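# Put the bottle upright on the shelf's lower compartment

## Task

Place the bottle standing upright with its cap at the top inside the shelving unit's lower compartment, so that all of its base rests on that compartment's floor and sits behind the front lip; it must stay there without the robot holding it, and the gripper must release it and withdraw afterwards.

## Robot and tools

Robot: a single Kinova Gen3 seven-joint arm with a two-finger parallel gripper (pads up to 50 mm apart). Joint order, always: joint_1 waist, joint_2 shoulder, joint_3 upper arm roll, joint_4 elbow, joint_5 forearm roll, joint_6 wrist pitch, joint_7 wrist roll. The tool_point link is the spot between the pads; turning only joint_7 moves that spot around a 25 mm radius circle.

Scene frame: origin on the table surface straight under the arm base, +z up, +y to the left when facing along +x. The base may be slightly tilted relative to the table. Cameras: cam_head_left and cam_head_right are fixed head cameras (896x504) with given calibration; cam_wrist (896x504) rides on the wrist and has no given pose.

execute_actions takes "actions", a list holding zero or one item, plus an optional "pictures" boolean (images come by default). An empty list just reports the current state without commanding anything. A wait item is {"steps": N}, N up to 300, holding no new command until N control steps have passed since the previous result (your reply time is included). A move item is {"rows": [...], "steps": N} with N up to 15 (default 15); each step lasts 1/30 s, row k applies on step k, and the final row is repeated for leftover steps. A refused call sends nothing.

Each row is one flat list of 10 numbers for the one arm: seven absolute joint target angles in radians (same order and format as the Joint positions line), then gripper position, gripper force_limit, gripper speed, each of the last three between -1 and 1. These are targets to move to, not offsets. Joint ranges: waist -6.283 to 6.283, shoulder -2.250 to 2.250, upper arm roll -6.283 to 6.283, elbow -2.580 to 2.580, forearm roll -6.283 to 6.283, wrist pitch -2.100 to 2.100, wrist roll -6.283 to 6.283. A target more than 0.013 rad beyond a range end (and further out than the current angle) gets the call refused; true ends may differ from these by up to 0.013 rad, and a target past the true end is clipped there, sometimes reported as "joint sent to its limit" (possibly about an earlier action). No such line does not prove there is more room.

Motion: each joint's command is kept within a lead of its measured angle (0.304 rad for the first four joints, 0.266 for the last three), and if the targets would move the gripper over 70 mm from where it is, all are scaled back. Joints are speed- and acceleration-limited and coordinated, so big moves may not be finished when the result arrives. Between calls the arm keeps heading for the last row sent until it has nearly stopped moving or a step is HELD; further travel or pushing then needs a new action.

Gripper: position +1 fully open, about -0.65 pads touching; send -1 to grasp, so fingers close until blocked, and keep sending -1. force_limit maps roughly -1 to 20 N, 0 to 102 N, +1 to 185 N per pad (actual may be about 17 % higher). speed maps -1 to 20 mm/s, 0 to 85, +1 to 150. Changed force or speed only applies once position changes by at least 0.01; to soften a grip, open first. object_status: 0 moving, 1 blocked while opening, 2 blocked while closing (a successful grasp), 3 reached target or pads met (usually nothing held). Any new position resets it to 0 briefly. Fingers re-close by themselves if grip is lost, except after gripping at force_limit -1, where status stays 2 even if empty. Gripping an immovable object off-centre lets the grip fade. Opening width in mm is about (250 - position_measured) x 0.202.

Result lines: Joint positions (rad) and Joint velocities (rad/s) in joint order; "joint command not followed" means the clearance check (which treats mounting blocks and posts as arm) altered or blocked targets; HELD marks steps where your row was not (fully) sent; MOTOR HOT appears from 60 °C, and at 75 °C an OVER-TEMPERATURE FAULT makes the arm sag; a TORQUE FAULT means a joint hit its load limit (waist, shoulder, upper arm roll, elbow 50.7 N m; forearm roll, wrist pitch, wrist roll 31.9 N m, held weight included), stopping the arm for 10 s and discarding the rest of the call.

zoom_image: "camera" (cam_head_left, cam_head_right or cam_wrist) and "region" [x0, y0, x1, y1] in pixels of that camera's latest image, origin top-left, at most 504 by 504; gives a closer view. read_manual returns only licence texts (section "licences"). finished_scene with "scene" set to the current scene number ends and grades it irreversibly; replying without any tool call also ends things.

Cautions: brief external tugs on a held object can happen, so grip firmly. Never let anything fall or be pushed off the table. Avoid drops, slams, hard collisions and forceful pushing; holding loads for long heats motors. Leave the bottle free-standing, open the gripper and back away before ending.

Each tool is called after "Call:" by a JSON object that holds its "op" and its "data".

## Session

Call:
{"op": "execute_actions", "data": {"actions": []}}

Scene clock: 0.00 s of 5800.00 s.
position_measured=3 object_status=3
Joint positions: [ 1.9    0.085  0.479  2.366 -1.19   1.351  0.346]
Joint velocities: [ 0.     0.001 -0.001 -0.     0.     0.    -0.001]
Motor temperatures (°C, as the motors report them): [21 23 22 23 31 27 28]

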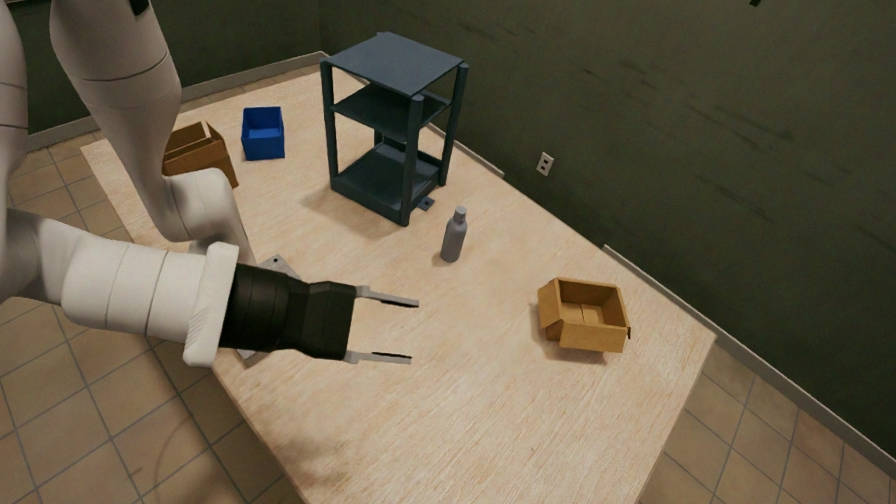

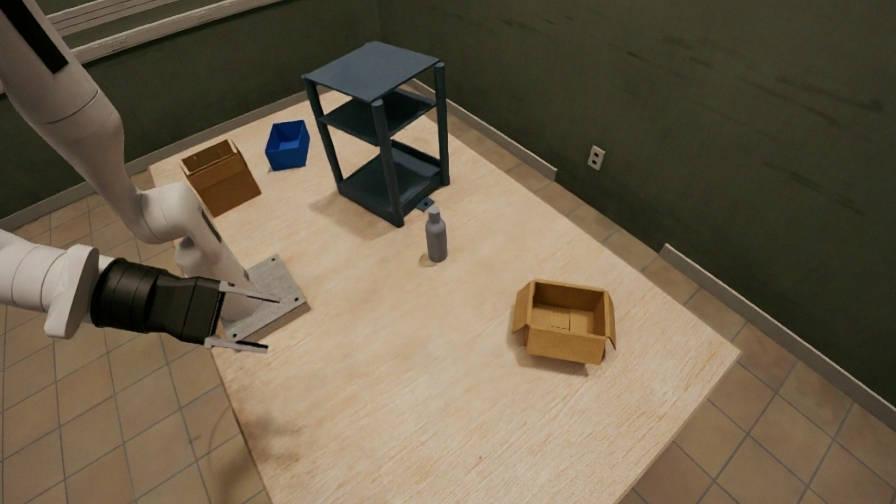

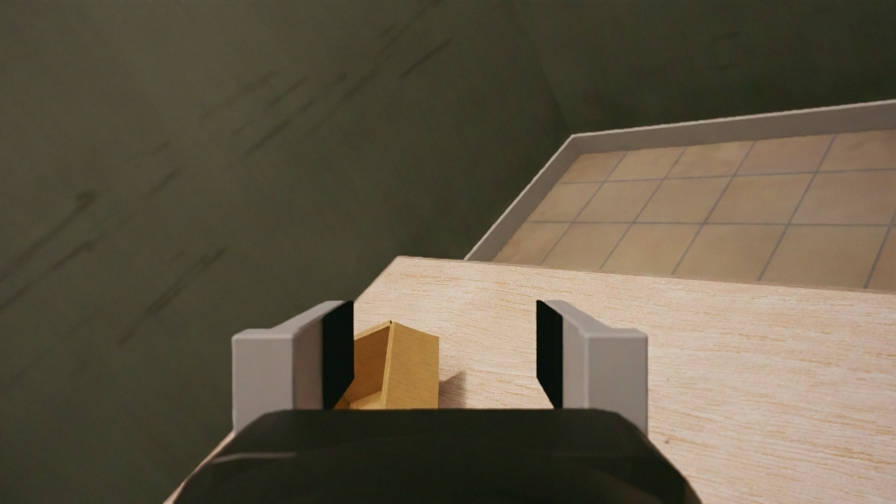

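Call:
{"op": "execute_actions", "data": {"actions": [{"rows":[[-0.6,0.3,0,2.4,-1.75,-0.873,-1.6,1,0,0]]}], "pictures": false}}

Call:
{"op": "execute_actions", "data": {"actions": [{"steps":90}], "pictures": false}}

Call:
{"op": "execute_actions", "data": {"actions": [{"rows":[[-0.5,0.88,0,2.262,-1.66,-0.873,-1.6,1,0,0]]}], "pictures": false}}

Call:
{"op": "execute_actions", "data": {"actions": [{"steps":30}]}}

Scene clock: 4.70 s of 5800.00 s.
position_measured=3 object_status=3
Joint positions: [ 1.592  0.232  0.193  2.388 -1.451  1.09   0.085]
Joint velocities: [-0.798  0.208 -0.607  0.034 -0.688 -0.689 -0.687]
Motor temperatures (°C, as the motors report them): [21 23 22 23 31 27 28]
Steps of this call (steps 1 to 90: nothing new was sent; then 1.20 s passed at rest; steps 91 to 105: all 15 steps of this action). Readings (joint positions | what the end effector reports):
91: [1.898 0.086 0.479 2.366 -1.191 1.351 0.345] | position_measured=3 object_status=3
92: [1.891 0.091 0.475 2.366 -1.195 1.346 0.341] | position_measured=3 object_status=3
94: [1.860 0.112 0.450 2.369 -1.218 1.323 0.318] | position_measured=3 object_status=3
98: [1.764 0.170 0.354 2.378 -1.302 1.240 0.235] | position_measured=3 object_status=3
105: the state above

Scene clock: 7.70 s of 5800.00 s.
position_measured=3 object_status=3
Joint positions: [-0.595  0.301  0.005  2.406 -1.754 -0.877 -1.6  ]
Joint velocities: [ 0.    -0.    -0.     0.     0.     0.001 -0.   ]
Motor temperatures (°C, as the motors report them): [21 23 22 23 31 27 28]
Steps of this call (steps 1 to 75: the robot went on to your last target; steps 76 to 90: nothing new was sent). Readings (joint positions | what the end effector reports):
1: [1.565 0.239 0.174 2.389 -1.475 1.066 0.062] | position_measured=3 object_status=3
2: [1.537 0.245 0.155 2.390 -1.499 1.042 0.037] | position_measured=3 object_status=3
4: [1.478 0.257 0.122 2.392 -1.549 0.991 -0.014] | position_measured=3 object_status=3
8: [1.353 0.274 0.072 2.395 -1.632 0.882 -0.123] | position_measured=3 object_status=3
90: the state above
The arm was judged still, so your last target was given up. Only a new action makes it travel on or press farther. Fingers that are still opening or closing keep moving.

Scene clock: 8.20 s of 5800.00 s.
position_measured=3 object_status=3
Joint positions: [-0.505  0.714  0.008  2.292 -1.677 -0.878 -1.6  ]
Joint velocities: [ 0.032  1.014 -0.091 -0.233  0.151  0.07   0.005]
Motor temperatures (°C, as the motors report them): [21 23 22 23 31 27 28]
Steps of this call (steps 1 to 15: all 15 steps of this action). Readings (joint positions | what the end effector reports):
1: [-0.595 0.303 0.005 2.405 -1.754 -0.877 -1.600] | position_measured=3 object_status=3
2: [-0.592 0.309 0.004 2.403 -1.753 -0.877 -1.600] | position_measured=3 object_status=3
4: [-0.582 0.339 0.004 2.394 -1.750 -0.879 -1.600] | position_measured=3 object_status=3
8: [-0.542 0.463 0.012 2.355 -1.724 -0.885 -1.601] | position_measured=3 object_status=3
15: the state above

Scene clock: 9.20 s of 5800.00 s.
position_measured=3 object_status=3
Joint positions: [-0.5    0.88   0.     2.262 -1.66  -0.873 -1.6  ]
Joint velocities: [ 0.     0.001 -0.    -0.    -0.     0.     0.   ]
Motor temperatures (°C, as the motors report them): [21 23 22 23 31 27 28]
Steps of this call (steps 1 to 30: the robot went on to your last target). Readings (joint positions | what the end effector reports):
1: [-0.504 0.747 0.005 2.284 -1.673 -0.876 -1.600] | position_measured=3 object_status=3
2: [-0.503 0.777 0.003 2.278 -1.669 -0.875 -1.600] | position_measured=3 object_status=3
4: [-0.502 0.826 0.001 2.270 -1.664 -0.874 -1.600] | position_measured=3 object_status=3
8: [-0.500 0.869 -0.000 2.263 -1.660 -0.872 -1.600] | position_measured=3 object_status=3
30: the state above
The arm was judged still, so your last target was given up. Only a new action makes it travel on or press farther. Fingers that are still opening or closing keep moving.

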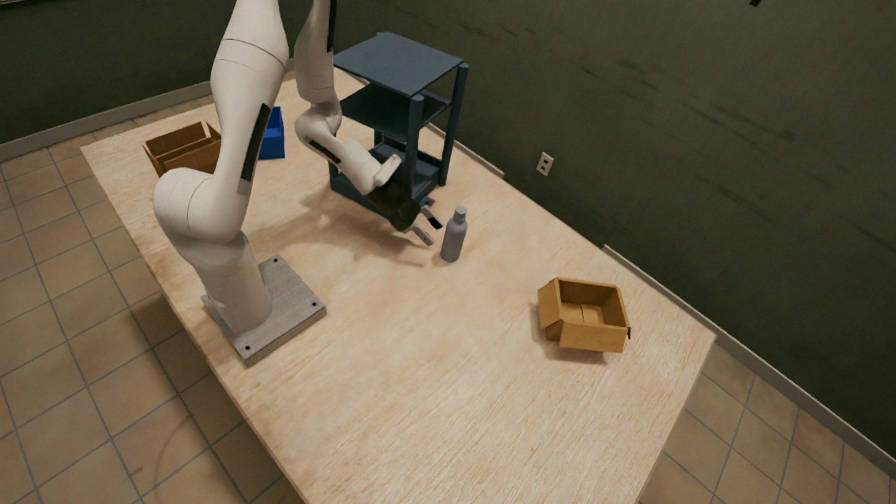

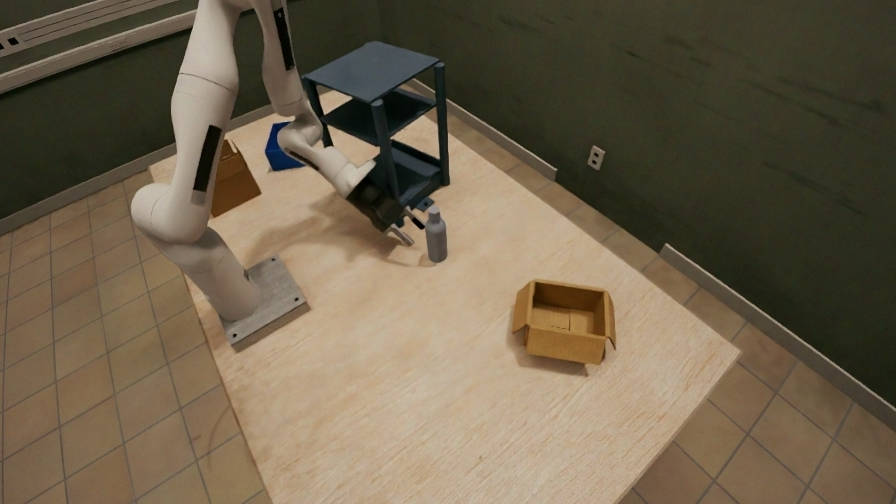

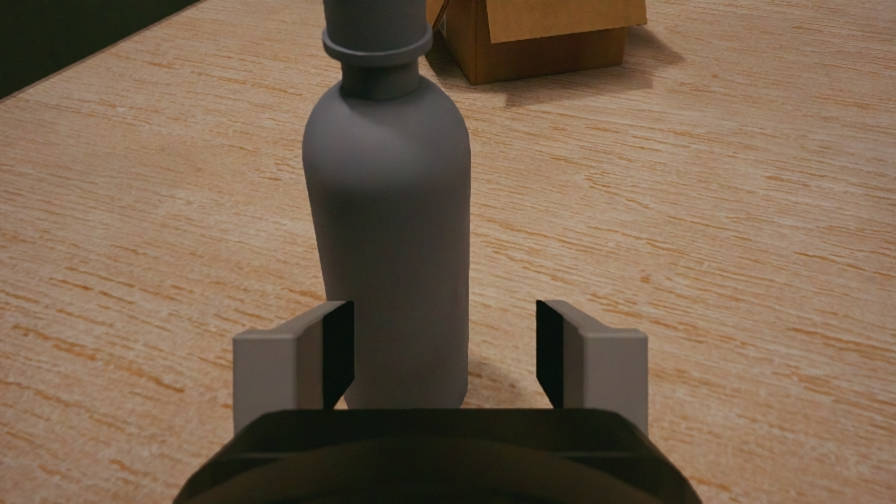

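Call:
{"op": "execute_actions", "data": {"actions": [{"rows":[[-0.46,0.88,0,2.262,-1.57,-0.873,-1.6,1,0,0]]}]}}

Scene clock: 10.73 s of 5800.00 s.
position_measured=3 object_status=3
Joint positions: [-0.461  0.881 -0.001  2.267 -1.573 -0.873 -1.601]
Joint velocities: [ 0.004  0.001 -0.    -0.     0.003 -0.001  0.   ]
Motor temperatures (°C, as the motors report them): [21 23 22 23 31 27 28]
Steps of this call (steps 1 to 31: nothing new was sent; steps 32 to 46: all 15 steps of this action). Readings (joint positions | what the end effector reports):
32: [-0.499 0.880 -0.000 2.262 -1.659 -0.873 -1.600] | position_measured=3 object_status=3
33: [-0.492 0.880 -0.001 2.262 -1.649 -0.873 -1.600] | position_measured=3 object_status=3
35: [-0.473 0.880 -0.000 2.262 -1.608 -0.873 -1.600] | position_measured=3 object_status=3
39: [-0.464 0.880 -0.000 2.266 -1.576 -0.873 -1.601] | position_measured=3 object_status=3
46: the state above

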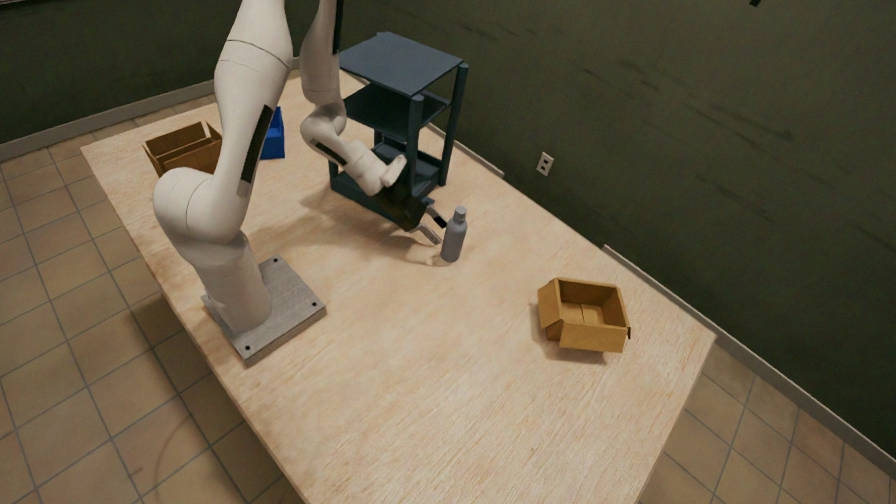

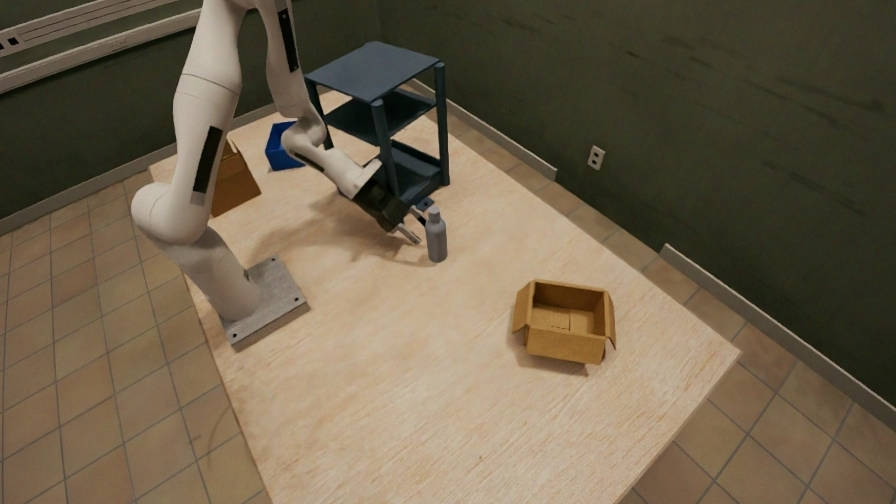

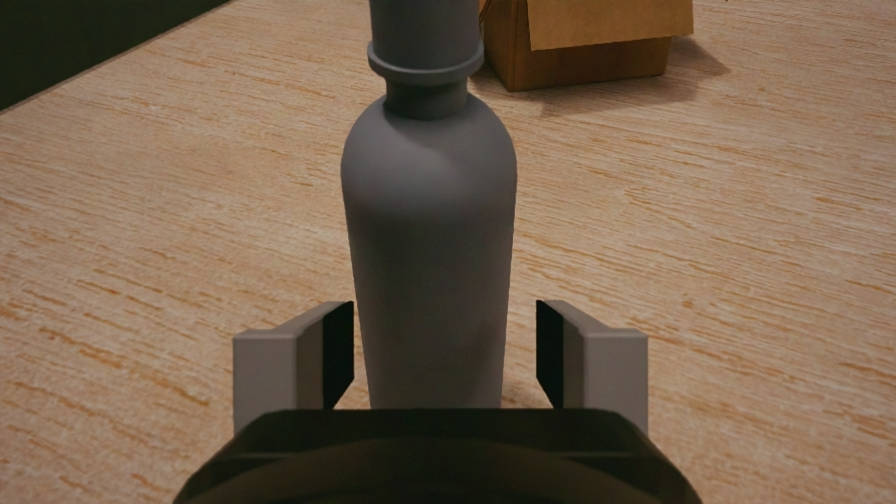

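Call:
{"op": "execute_actions", "data": {"actions": [{"rows":[[-0.5,0.6,0,2.54,-2.0,-0.873,-1.6,1,0,0]]}], "pictures": false}}

Call:
{"op": "execute_actions", "data": {"actions": [{"rows":[[1.13,0.6,0,2.54,-2.0,-0.873,-1.6,1,0,0]]}], "pictures": false}}

Call:
{"op": "execute_actions", "data": {"actions": [{"steps":30}], "pictures": false}}

Call:
{"op": "execute_actions", "data": {"actions": [{"rows":[[1.13,0.6,0,2.54,1.6,-0.873,-1.6,1,0,0]]}], "pictures": false}}

Call:
{"op": "execute_actions", "data": {"actions": [{"steps":90}], "pictures": false}}

Call:
{"op": "execute_actions", "data": {"actions": [{"rows":[[1.13,0.88,0,2.262,1.6,-0.873,-1.6,1,0,0]]}], "pictures": false}}

Call:
{"op": "execute_actions", "data": {"actions": [{"steps":15}]}}

Scene clock: 14.27 s of 5800.00 s.
position_measured=3 object_status=3
Joint positions: [-0.495  0.637  0.     2.503 -1.924 -0.873 -1.6  ]
Joint velocities: [-0.052 -0.4    0.005  0.43  -0.906 -0.003  0.   ]
Motor temperatures (°C, as the motors report them): [21 23 22 23 31 27 28]
Steps of this call (steps 1 to 15: the robot went on to your last target; steps 16 to 90: nothing new was sent; then 0.03 s passed at rest; steps 91 to 105: all 15 steps of this action). Readings (joint positions | what the end effector reports):
91: [-0.461 0.879 -0.001 2.268 -1.574 -0.872 -1.601] | position_measured=3 object_status=3
92: [-0.462 0.872 -0.001 2.271 -1.576 -0.872 -1.600] | position_measured=3 object_status=3
94: [-0.466 0.842 -0.001 2.296 -1.600 -0.872 -1.600] | position_measured=3 object_status=3
98: [-0.479 0.754 -0.000 2.383 -1.698 -0.873 -1.600] | position_measured=3 object_status=3
105: the state above

Scene clock: 14.77 s of 5800.00 s.
position_measured=3 object_status=3
Joint positions: [-0.099  0.604 -0.     2.537 -1.995 -0.873 -1.6  ]
Joint velocities: [ 1.072 -0.015  0.001  0.012 -0.028  0.    -0.   ]
Motor temperatures (°C, as the motors report them): [21 23 22 23 31 27 28]
Steps of this call (steps 1 to 15: all 15 steps of this action). Readings (joint positions | what the end effector reports):
1: [-0.495 0.626 0.000 2.516 -1.951 -0.873 -1.600] | position_measured=3 object_status=3
2: [-0.489 0.620 -0.000 2.524 -1.970 -0.873 -1.600] | position_measured=3 object_status=3
4: [-0.461 0.617 -0.000 2.529 -1.979 -0.873 -1.600] | position_measured=3 object_status=3
8: [-0.344 0.611 -0.001 2.531 -1.983 -0.873 -1.600] | position_measured=3 object_status=3
15: the state above

Scene clock: 15.77 s of 5800.00 s.
position_measured=3 object_status=3
Joint positions: [ 0.99   0.6    0.     2.54  -2.    -0.873 -1.6  ]
Joint velocities: [ 0.985 -0.001  0.008  0.006 -0.004 -0.004  0.   ]
Motor temperatures (°C, as the motors report them): [21 23 22 23 31 27 28]
Steps of this call (steps 1 to 30: the robot went on to your last target). Readings (joint positions | what the end effector reports):
1: [-0.063 0.603 -0.000 2.537 -1.996 -0.873 -1.600] | position_measured=3 object_status=3
2: [-0.027 0.603 -0.000 2.538 -1.996 -0.873 -1.600] | position_measured=3 object_status=3
4: [0.045 0.602 -0.000 2.538 -1.997 -0.873 -1.600] | position_measured=3 object_status=3
8: [0.190 0.601 0.000 2.539 -1.999 -0.873 -1.600] | position_measured=3 object_status=3
30: the state above

Scene clock: 16.27 s of 5800.00 s.
position_measured=3 object_status=3
Joint positions: [ 1.127  0.6    0.     2.54  -1.518 -0.873 -1.6  ]
Joint velocities: [ 0.023 -0.001  0.    -0.001  1.216 -0.001  0.   ]
Motor temperatures (°C, as the motors report them): [21 23 22 23 31 27 28]
Steps of this call (steps 1 to 15: all 15 steps of this action). Readings (joint positions | what the end effector reports):
1: [1.021 0.600 0.000 2.540 -1.999 -0.873 -1.600] | position_measured=3 object_status=3
2: [1.048 0.600 0.001 2.540 -1.995 -0.873 -1.600] | position_measured=3 object_status=3
4: [1.086 0.600 0.001 2.541 -1.958 -0.873 -1.600] | position_measured=3 object_status=3
8: [1.113 0.600 0.000 2.541 -1.802 -0.873 -1.600] | position_measured=3 object_status=3
15: the state above

Scene clock: 19.27 s of 5800.00 s.
position_measured=3 object_status=3
Joint positions: [ 1.13   0.6    0.     2.54   1.6   -0.873 -1.6  ]
Joint velocities: [-0.    -0.001  0.001 -0.     0.002 -0.002  0.   ]
Motor temperatures (°C, as the motors report them): [21 23 22 23 31 27 28]
Steps of this call (steps 1 to 90: the robot went on to your last target). Readings (joint positions | what the end effector reports):
1: [1.128 0.600 0.000 2.540 -1.477 -0.873 -1.600] | position_measured=3 object_status=3
2: [1.129 0.600 0.000 2.540 -1.436 -0.873 -1.600] | position_measured=3 object_status=3
4: [1.129 0.600 0.000 2.540 -1.355 -0.873 -1.600] | position_measured=3 object_status=3
8: [1.130 0.600 0.000 2.540 -1.192 -0.873 -1.600] | position_measured=3 object_status=3
90: the state above

Scene clock: 19.77 s of 5800.00 s.
position_measured=3 object_status=3
Joint positions: [ 1.13   0.869  0.001  2.266  1.599 -0.872 -1.6  ]
Joint velocities: [-0.     0.089  0.001 -0.11   0.001  0.003  0.001]
Motor temperatures (°C, as the motors report them): [21 23 22 23 31 27 28]
Steps of this call (steps 1 to 15: all 15 steps of this action). Readings (joint positions | what the end effector reports):
1: [1.130 0.602 -0.000 2.539 1.600 -0.873 -1.600] | position_measured=3 object_status=3
2: [1.130 0.609 -0.000 2.534 1.601 -0.873 -1.600] | position_measured=3 object_status=3
4: [1.130 0.640 -0.001 2.507 1.601 -0.874 -1.600] | position_measured=3 object_status=3
8: [1.130 0.749 -0.000 2.398 1.600 -0.873 -1.600] | position_measured=3 object_status=3
15: the state above

Scene clock: 20.27 s of 5800.00 s.
position_measured=3 object_status=3
Joint positions: [ 1.13   0.88   0.     2.262  1.6   -0.873 -1.6  ]
Joint velocities: [ 0.     0.001 -0.001  0.     0.001  0.001  0.   ]
Motor temperatures (°C, as the motors report them): [21 23 22 23 31 27 28]
Steps of this call (steps 1 to 15: the robot went on to your last target). Readings (joint positions | what the end effector reports):
1: [1.130 0.871 0.001 2.264 1.599 -0.872 -1.600] | position_measured=3 object_status=3
2: [1.130 0.873 0.000 2.263 1.600 -0.873 -1.600] | position_measured=3 object_status=3
4: [1.130 0.876 0.000 2.262 1.600 -0.873 -1.600] | position_measured=3 object_status=3
8: [1.130 0.879 0.000 2.262 1.600 -0.873 -1.600] | position_measured=3 object_status=3
15: the state above

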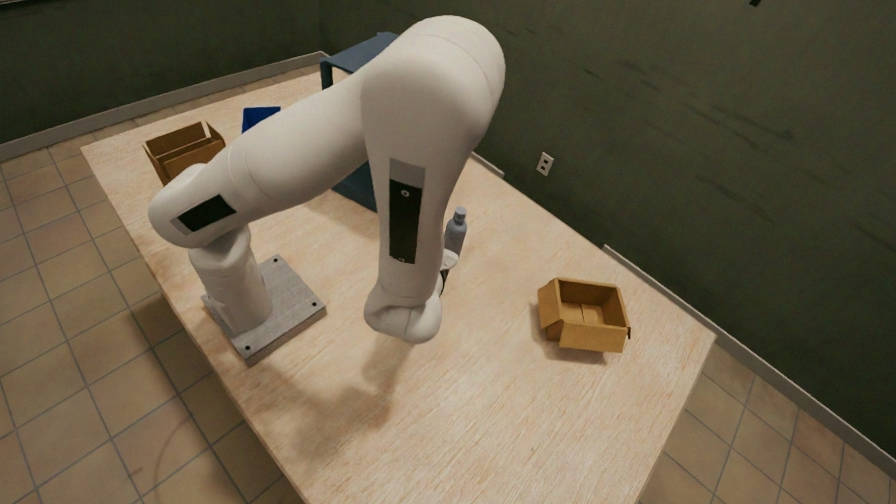

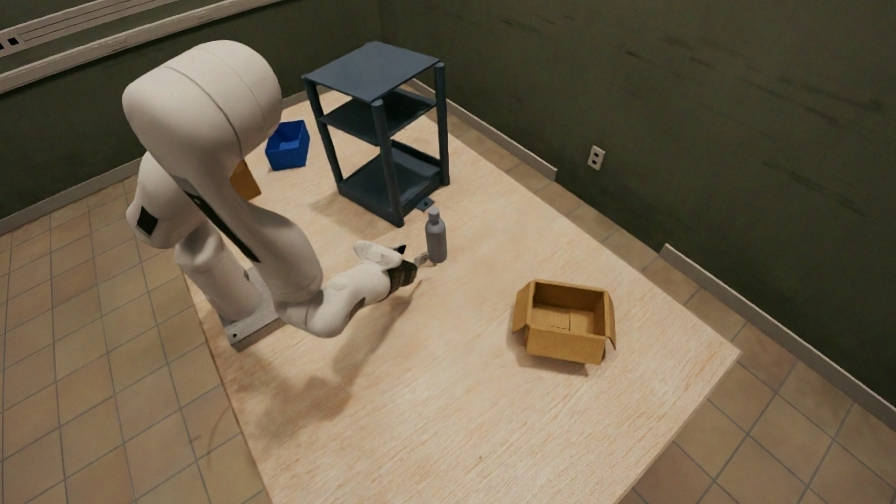

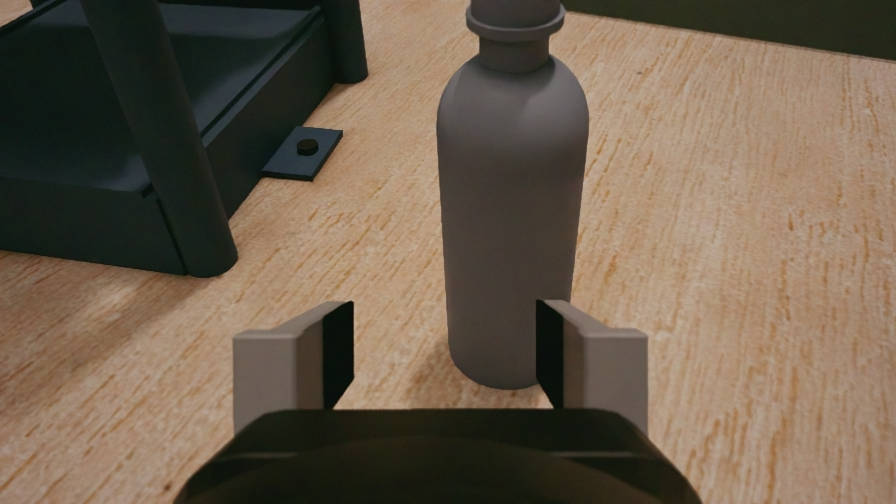

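Call:
{"op": "execute_actions", "data": {"actions": [{"rows":[[1.05,0.88,0,2.262,1.45,-0.873,-1.6,1,0,0]]}]}}

Scene clock: 21.70 s of 5800.00 s.
position_measured=3 object_status=3
Joint positions: [ 1.051  0.88  -0.     2.262  1.45  -0.873 -1.6  ]
Joint velocities: [-0.008  0.    -0.     0.001 -0.003  0.     0.   ]
Motor temperatures (°C, as the motors report them): [21 23 22 23 31 27 28]
Steps of this call (steps 1 to 15: the robot went on to your last target; steps 16 to 28: nothing new was sent; steps 29 to 43: all 15 steps of this action). Readings (joint positions | what the end effector reports):
29: [1.128 0.880 0.000 2.262 1.599 -0.873 -1.600] | position_measured=3 object_status=3
30: [1.121 0.880 0.001 2.262 1.590 -0.873 -1.600] | position_measured=3 object_status=3
32: [1.091 0.880 0.002 2.263 1.541 -0.872 -1.600] | position_measured=3 object_status=3
36: [1.057 0.880 -0.001 2.262 1.456 -0.874 -1.600] | position_measured=3 object_status=3
43: the state above

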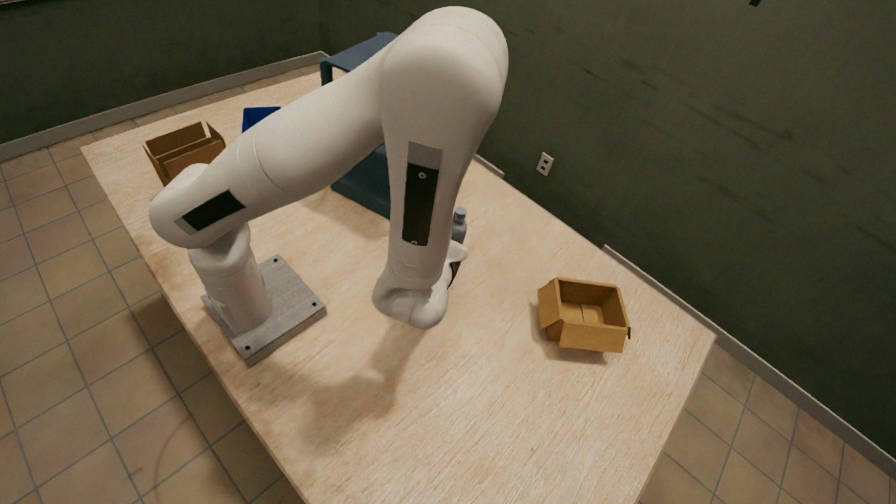

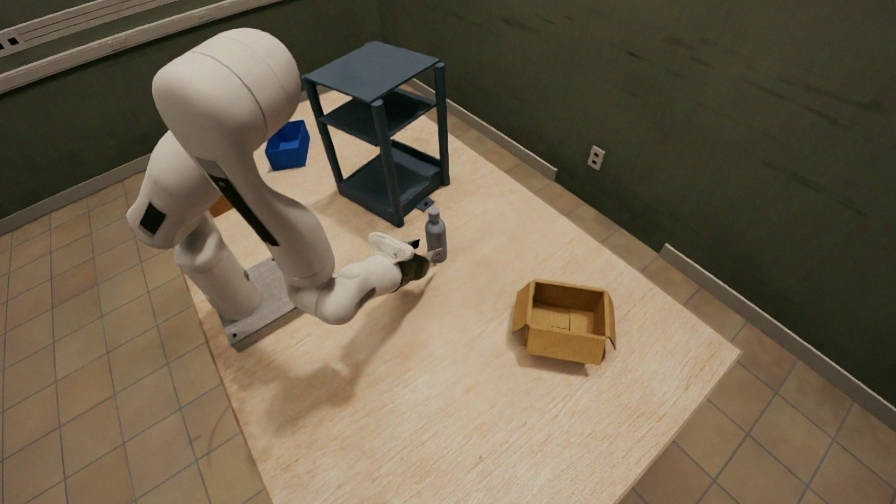

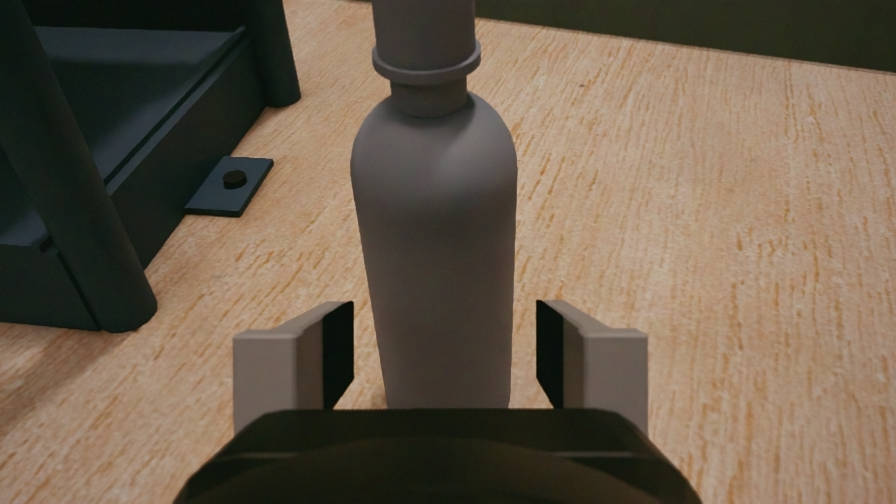

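Call:
{"op": "execute_actions", "data": {"actions": [{"rows":[[0.9,0.88,0,2.262,1.27,-0.873,-1.56,1,0,0]]}]}}

Scene clock: 23.47 s of 5800.00 s.
position_measured=3 object_status=3
Joint positions: [ 0.903  0.88  -0.     2.262  1.27  -0.873 -1.56 ]
Joint velocities: [-0.024  0.002  0.003  0.001  0.001 -0.002  0.001]
Motor temperatures (°C, as the motors report them): [21 23 22 23 31 27 28]
Steps of this call (steps 1 to 15: the robot went on to your last target; steps 16 to 38: nothing new was sent; steps 39 to 53: all 15 steps of this action). Readings (joint positions | what the end effector reports):
39: [1.048 0.880 0.000 2.262 1.449 -0.873 -1.600] | position_measured=3 object_status=3
40: [1.041 0.880 0.001 2.262 1.443 -0.873 -1.598] | position_measured=3 object_status=3
42: [1.011 0.880 0.002 2.262 1.412 -0.872 -1.591] | position_measured=3 object_status=3
46: [0.927 0.880 -0.001 2.262 1.304 -0.873 -1.568] | position_measured=3 object_status=3
53: the state above

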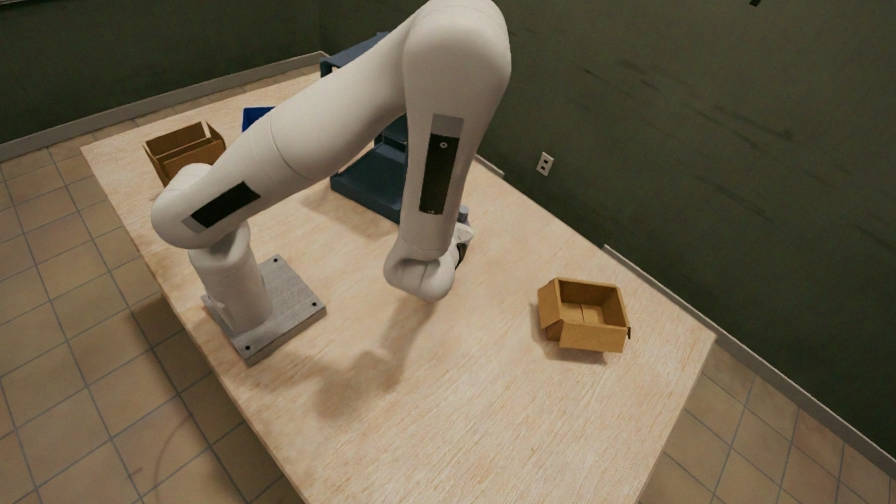

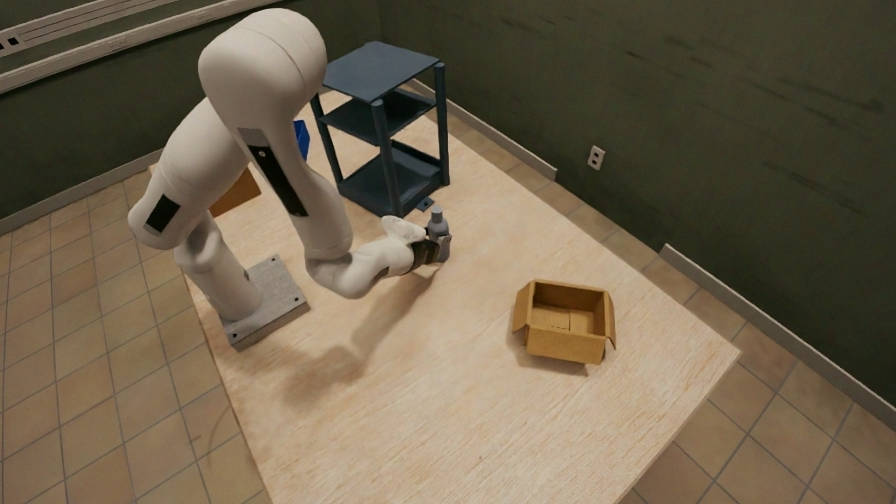

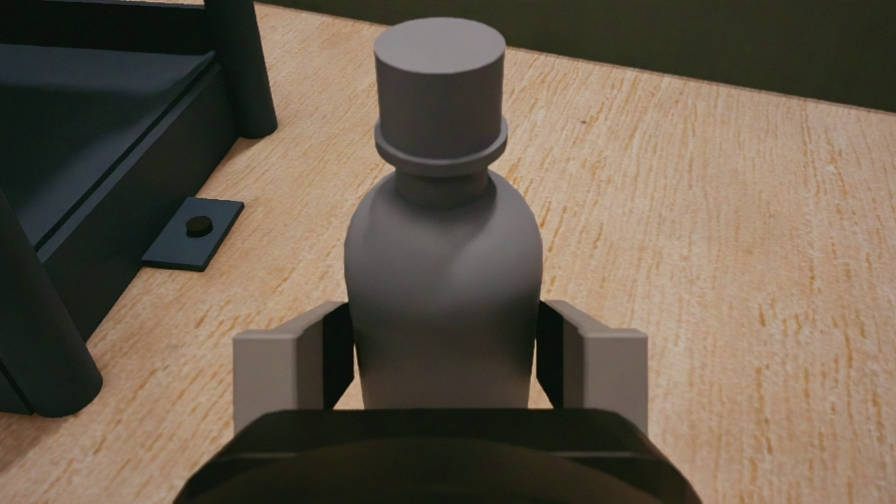

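Call:
{"op": "execute_actions", "data": {"actions": [{"rows":[[0.9,0.88,0,2.262,1.27,-0.873,-1.56,-1,0,0]]}], "pictures": false}}

Call:
{"op": "execute_actions", "data": {"actions": [{"rows":[[0.9,0.67,0,2.472,1.5,-0.873,-1.56,-1,0,0]]}], "pictures": false}}

Call:
{"op": "execute_actions", "data": {"actions": [{"rows":[[0.9,0.67,0,2.472,1.79,-0.873,-1.56,-1,0,0]]}], "pictures": false}}

Call:
{"op": "execute_actions", "data": {"actions": [{"rows":[[0.553,0.67,0,2.472,1.79,-0.873,-1.56,-1,0,0]]}], "pictures": false}}

Call:
{"op": "execute_actions", "data": {"actions": [{"steps":15}]}}

Scene clock: 26.93 s of 5800.00 s.
position_measured=20 object_status=2
Joint positions: [ 0.9    0.88   0.     2.262  1.27  -0.873 -1.56 ]
Joint velocities: [ 0.     0.    -0.001 -0.     0.001 -0.     0.   ]
Motor temperatures (°C, as the motors report them): [21 23 22 23 31 27 28]
Steps of this call (steps 1 to 15: the robot went on to your last target; steps 16 to 89: nothing new was sent; steps 90 to 104: all 15 steps of this action). Readings (joint positions | what the end effector reports):
90: [0.900 0.880 0.000 2.262 1.270 -0.873 -1.560] | position_measured=14 object_status=0
91: [0.900 0.880 0.000 2.262 1.270 -0.873 -1.560] | position_measured=20 object_status=0
93: [0.900 0.880 0.000 2.262 1.270 -0.873 -1.560] | position_measured=20 object_status=0
97: [0.900 0.880 0.000 2.262 1.270 -0.873 -1.560] | position_measured=20 object_status=2
104: the state above

Scene clock: 27.43 s of 5800.00 s.
position_measured=20 object_status=2
Joint positions: [ 0.9    0.678 -0.001  2.47   1.499 -0.873 -1.56 ]
Joint velocities: [-0.001 -0.052  0.004  0.049  0.044  0.006  0.   ]
Motor temperatures (°C, as the motors report them): [21 23 22 23 31 27 28]
Steps of this call (steps 1 to 15: all 15 steps of this action). Readings (joint positions | what the end effector reports):
1: [0.900 0.878 0.000 2.263 1.271 -0.873 -1.560] | position_measured=20 object_status=2
2: [0.900 0.872 0.001 2.268 1.275 -0.872 -1.560] | position_measured=20 object_status=2
4: [0.901 0.841 0.002 2.295 1.303 -0.872 -1.560] | position_measured=20 object_status=2
8: [0.900 0.758 0.000 2.380 1.399 -0.873 -1.560] | position_measured=20 object_status=2
15: the state above

Scene clock: 27.93 s of 5800.00 s.
position_measured=20 object_status=2
Joint positions: [ 0.9    0.67  -0.     2.472  1.79  -0.873 -1.56 ]
Joint velocities: [ 0.002 -0.004  0.003 -0.006  0.001 -0.    -0.   ]
Motor temperatures (°C, as the motors report them): [21 23 22 23 31 27 28]
Steps of this call (steps 1 to 15: all 15 steps of this action). Readings (joint positions | what the end effector reports):
1: [0.900 0.676 -0.001 2.471 1.501 -0.873 -1.560] | position_measured=20 object_status=2
2: [0.900 0.675 -0.000 2.471 1.510 -0.873 -1.560] | position_measured=20 object_status=2
4: [0.900 0.673 0.001 2.470 1.561 -0.873 -1.560] | position_measured=20 object_status=2
8: [0.900 0.671 -0.000 2.472 1.721 -0.873 -1.560] | position_measured=20 object_status=2
15: the state above

Scene clock: 28.43 s of 5800.00 s.
position_measured=20 object_status=2
Joint positions: [ 0.572  0.67  -0.001  2.472  1.79  -0.873 -1.56 ]
Joint velocities: [-0.248  0.001 -0.003  0.003  0.001  0.     0.   ]
Motor temperatures (°C, as the motors report them): [21 23 22 23 31 27 28]
Steps of this call (steps 1 to 15: all 15 steps of this action). Readings (joint positions | what the end effector reports):
1: [0.898 0.670 0.000 2.472 1.790 -0.873 -1.560] | position_measured=20 object_status=2
2: [0.891 0.670 0.001 2.472 1.790 -0.873 -1.560] | position_measured=20 object_status=2
4: [0.860 0.670 0.001 2.471 1.789 -0.872 -1.560] | position_measured=20 object_status=2
8: [0.737 0.670 0.001 2.471 1.789 -0.873 -1.560] | position_measured=20 object_status=2
15: the state above

Scene clock: 28.93 s of 5800.00 s.
position_measured=20 object_status=2
Joint positions: [ 0.553  0.67  -0.     2.472  1.79  -0.873 -1.56 ]
Joint velocities: [-0.002  0.001  0.     0.    -0.001 -0.001 -0.   ]
Motor temperatures (°C, as the motors report them): [21 23 22 23 31 27 28]
Steps of this call (steps 1 to 15: the robot went on to your last target). Readings (joint positions | what the end effector reports):
1: [0.566 0.670 -0.001 2.472 1.790 -0.874 -1.560] | position_measured=20 object_status=2
2: [0.564 0.670 -0.001 2.473 1.790 -0.873 -1.560] | position_measured=20 object_status=2
4: [0.559 0.670 -0.000 2.472 1.790 -0.873 -1.560] | position_measured=20 object_status=2
8: [0.555 0.670 -0.000 2.472 1.790 -0.873 -1.560] | position_measured=20 object_status=2
15: the state above

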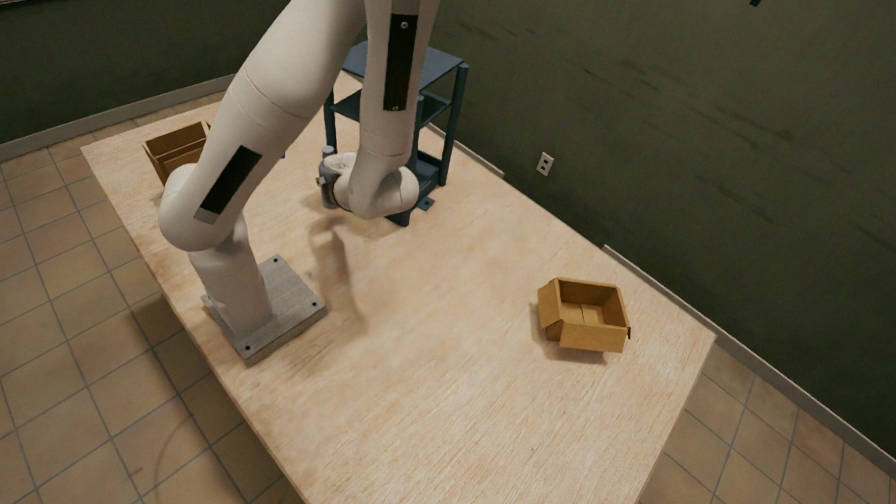

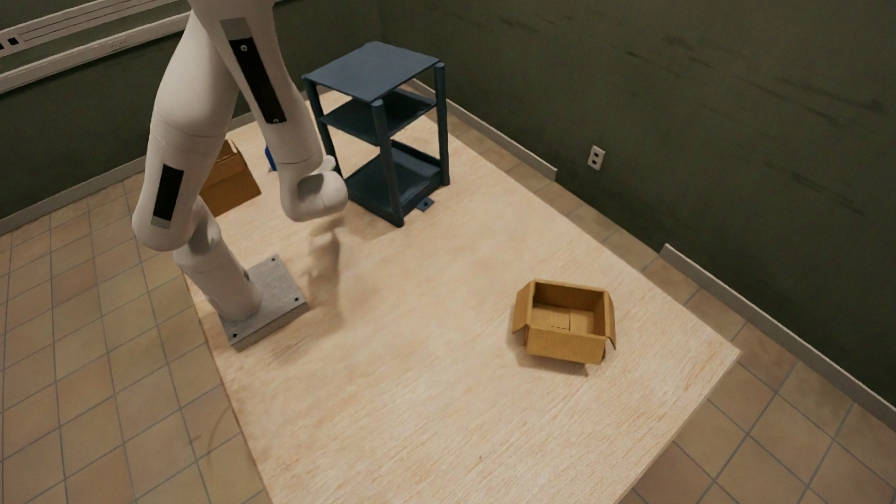

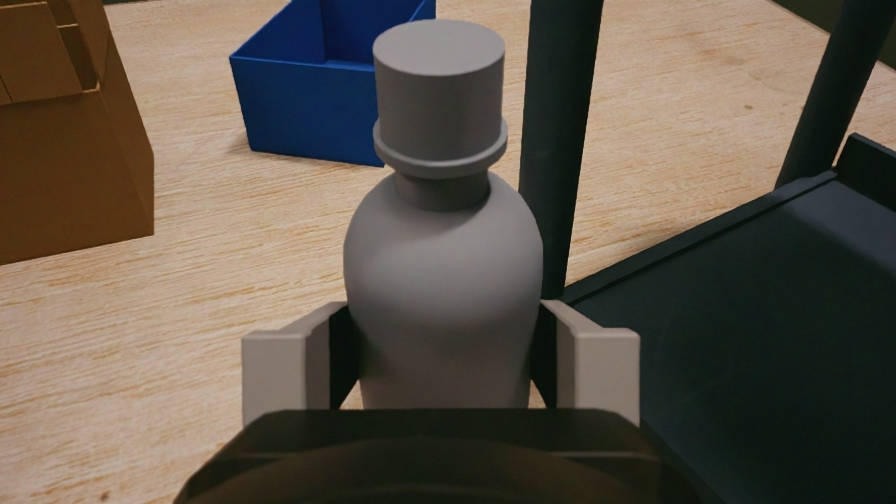

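Call:
{"op": "execute_actions", "data": {"actions": [{"rows":[[0.438,0.67,0,2.472,1.42,-0.873,-1.56,-1,0,0]]}], "pictures": false}}

Call:
{"op": "execute_actions", "data": {"actions": [{"steps":10}]}}

Scene clock: 32.23 s of 5800.00 s.
position_measured=20 object_status=2
Joint positions: [ 0.441  0.67   0.     2.471  1.42  -0.873 -1.56 ]
Joint velocities: [-0.025  0.001 -0.001  0.009 -0.009  0.002  0.001]
Motor temperatures (°C, as the motors report them): [21 23 22 23 31 27 28]
Steps of this call (steps 1 to 15: the robot went on to your last target; steps 16 to 84: nothing new was sent; steps 85 to 99: all 15 steps of this action). Readings (joint positions | what the end effector reports):
85: [0.552 0.670 0.000 2.472 1.789 -0.873 -1.560] | position_measured=20 object_status=2
86: [0.545 0.670 0.001 2.472 1.780 -0.873 -1.560] | position_measured=20 object_status=2
88: [0.520 0.670 0.001 2.473 1.729 -0.873 -1.560] | position_measured=20 object_status=2
92: [0.472 0.670 -0.000 2.472 1.569 -0.873 -1.560] | position_measured=20 object_status=2
99: the state above

Scene clock: 32.57 s of 5800.00 s.
position_measured=20 object_status=2
Joint positions: [ 0.438  0.67  -0.     2.472  1.42  -0.873 -1.56 ]
Joint velocities: [-0.002 -0.    -0.001 -0.    -0.    -0.     0.   ]
Motor temperatures (°C, as the motors report them): [21 23 22 23 31 27 28]
Steps of this call (steps 1 to 10: the robot went on to your last target). Readings (joint positions | what the end effector reports):
1: [0.441 0.670 0.000 2.471 1.420 -0.873 -1.560] | position_measured=20 object_status=2
2: [0.440 0.670 0.000 2.472 1.420 -0.873 -1.560] | position_measured=20 object_status=2
4: [0.439 0.670 -0.000 2.472 1.420 -0.873 -1.560] | position_measured=20 object_status=2
8: [0.438 0.670 -0.000 2.472 1.420 -0.873 -1.560] | position_measured=20 object_status=2
10: the state above

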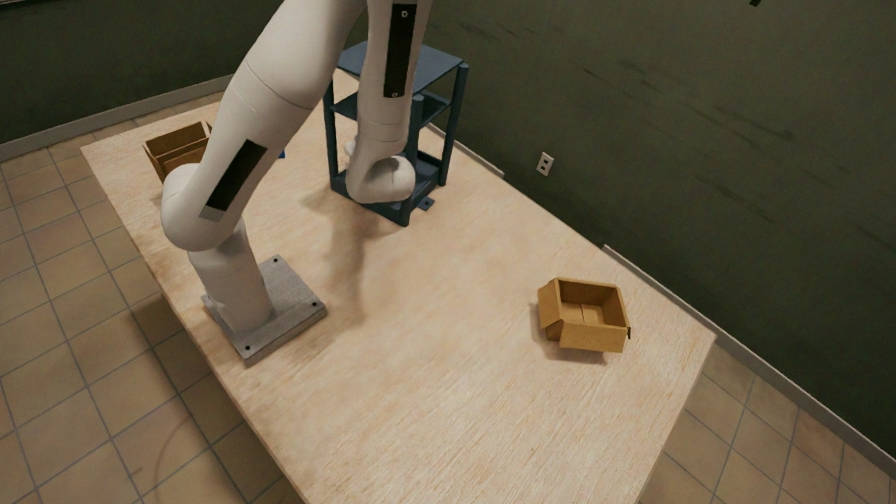

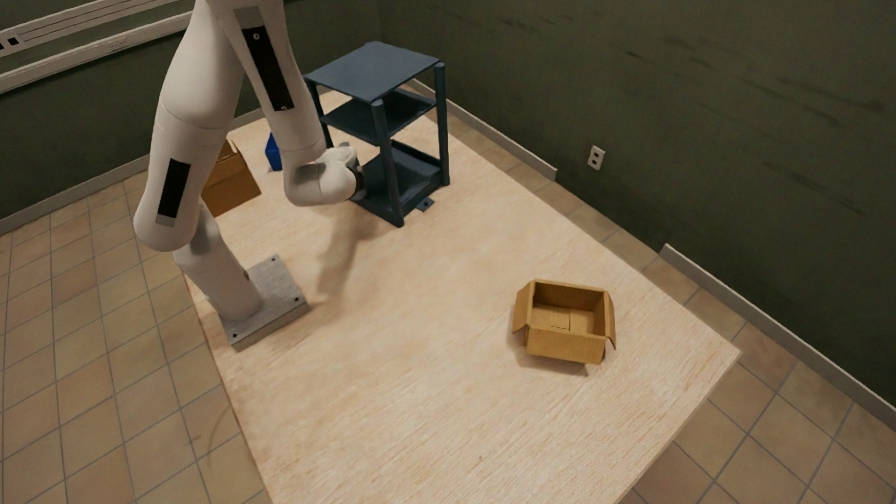

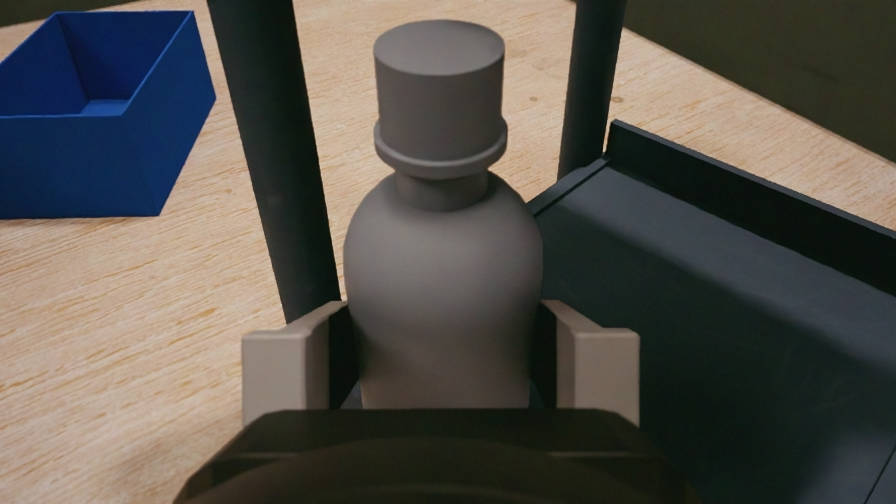

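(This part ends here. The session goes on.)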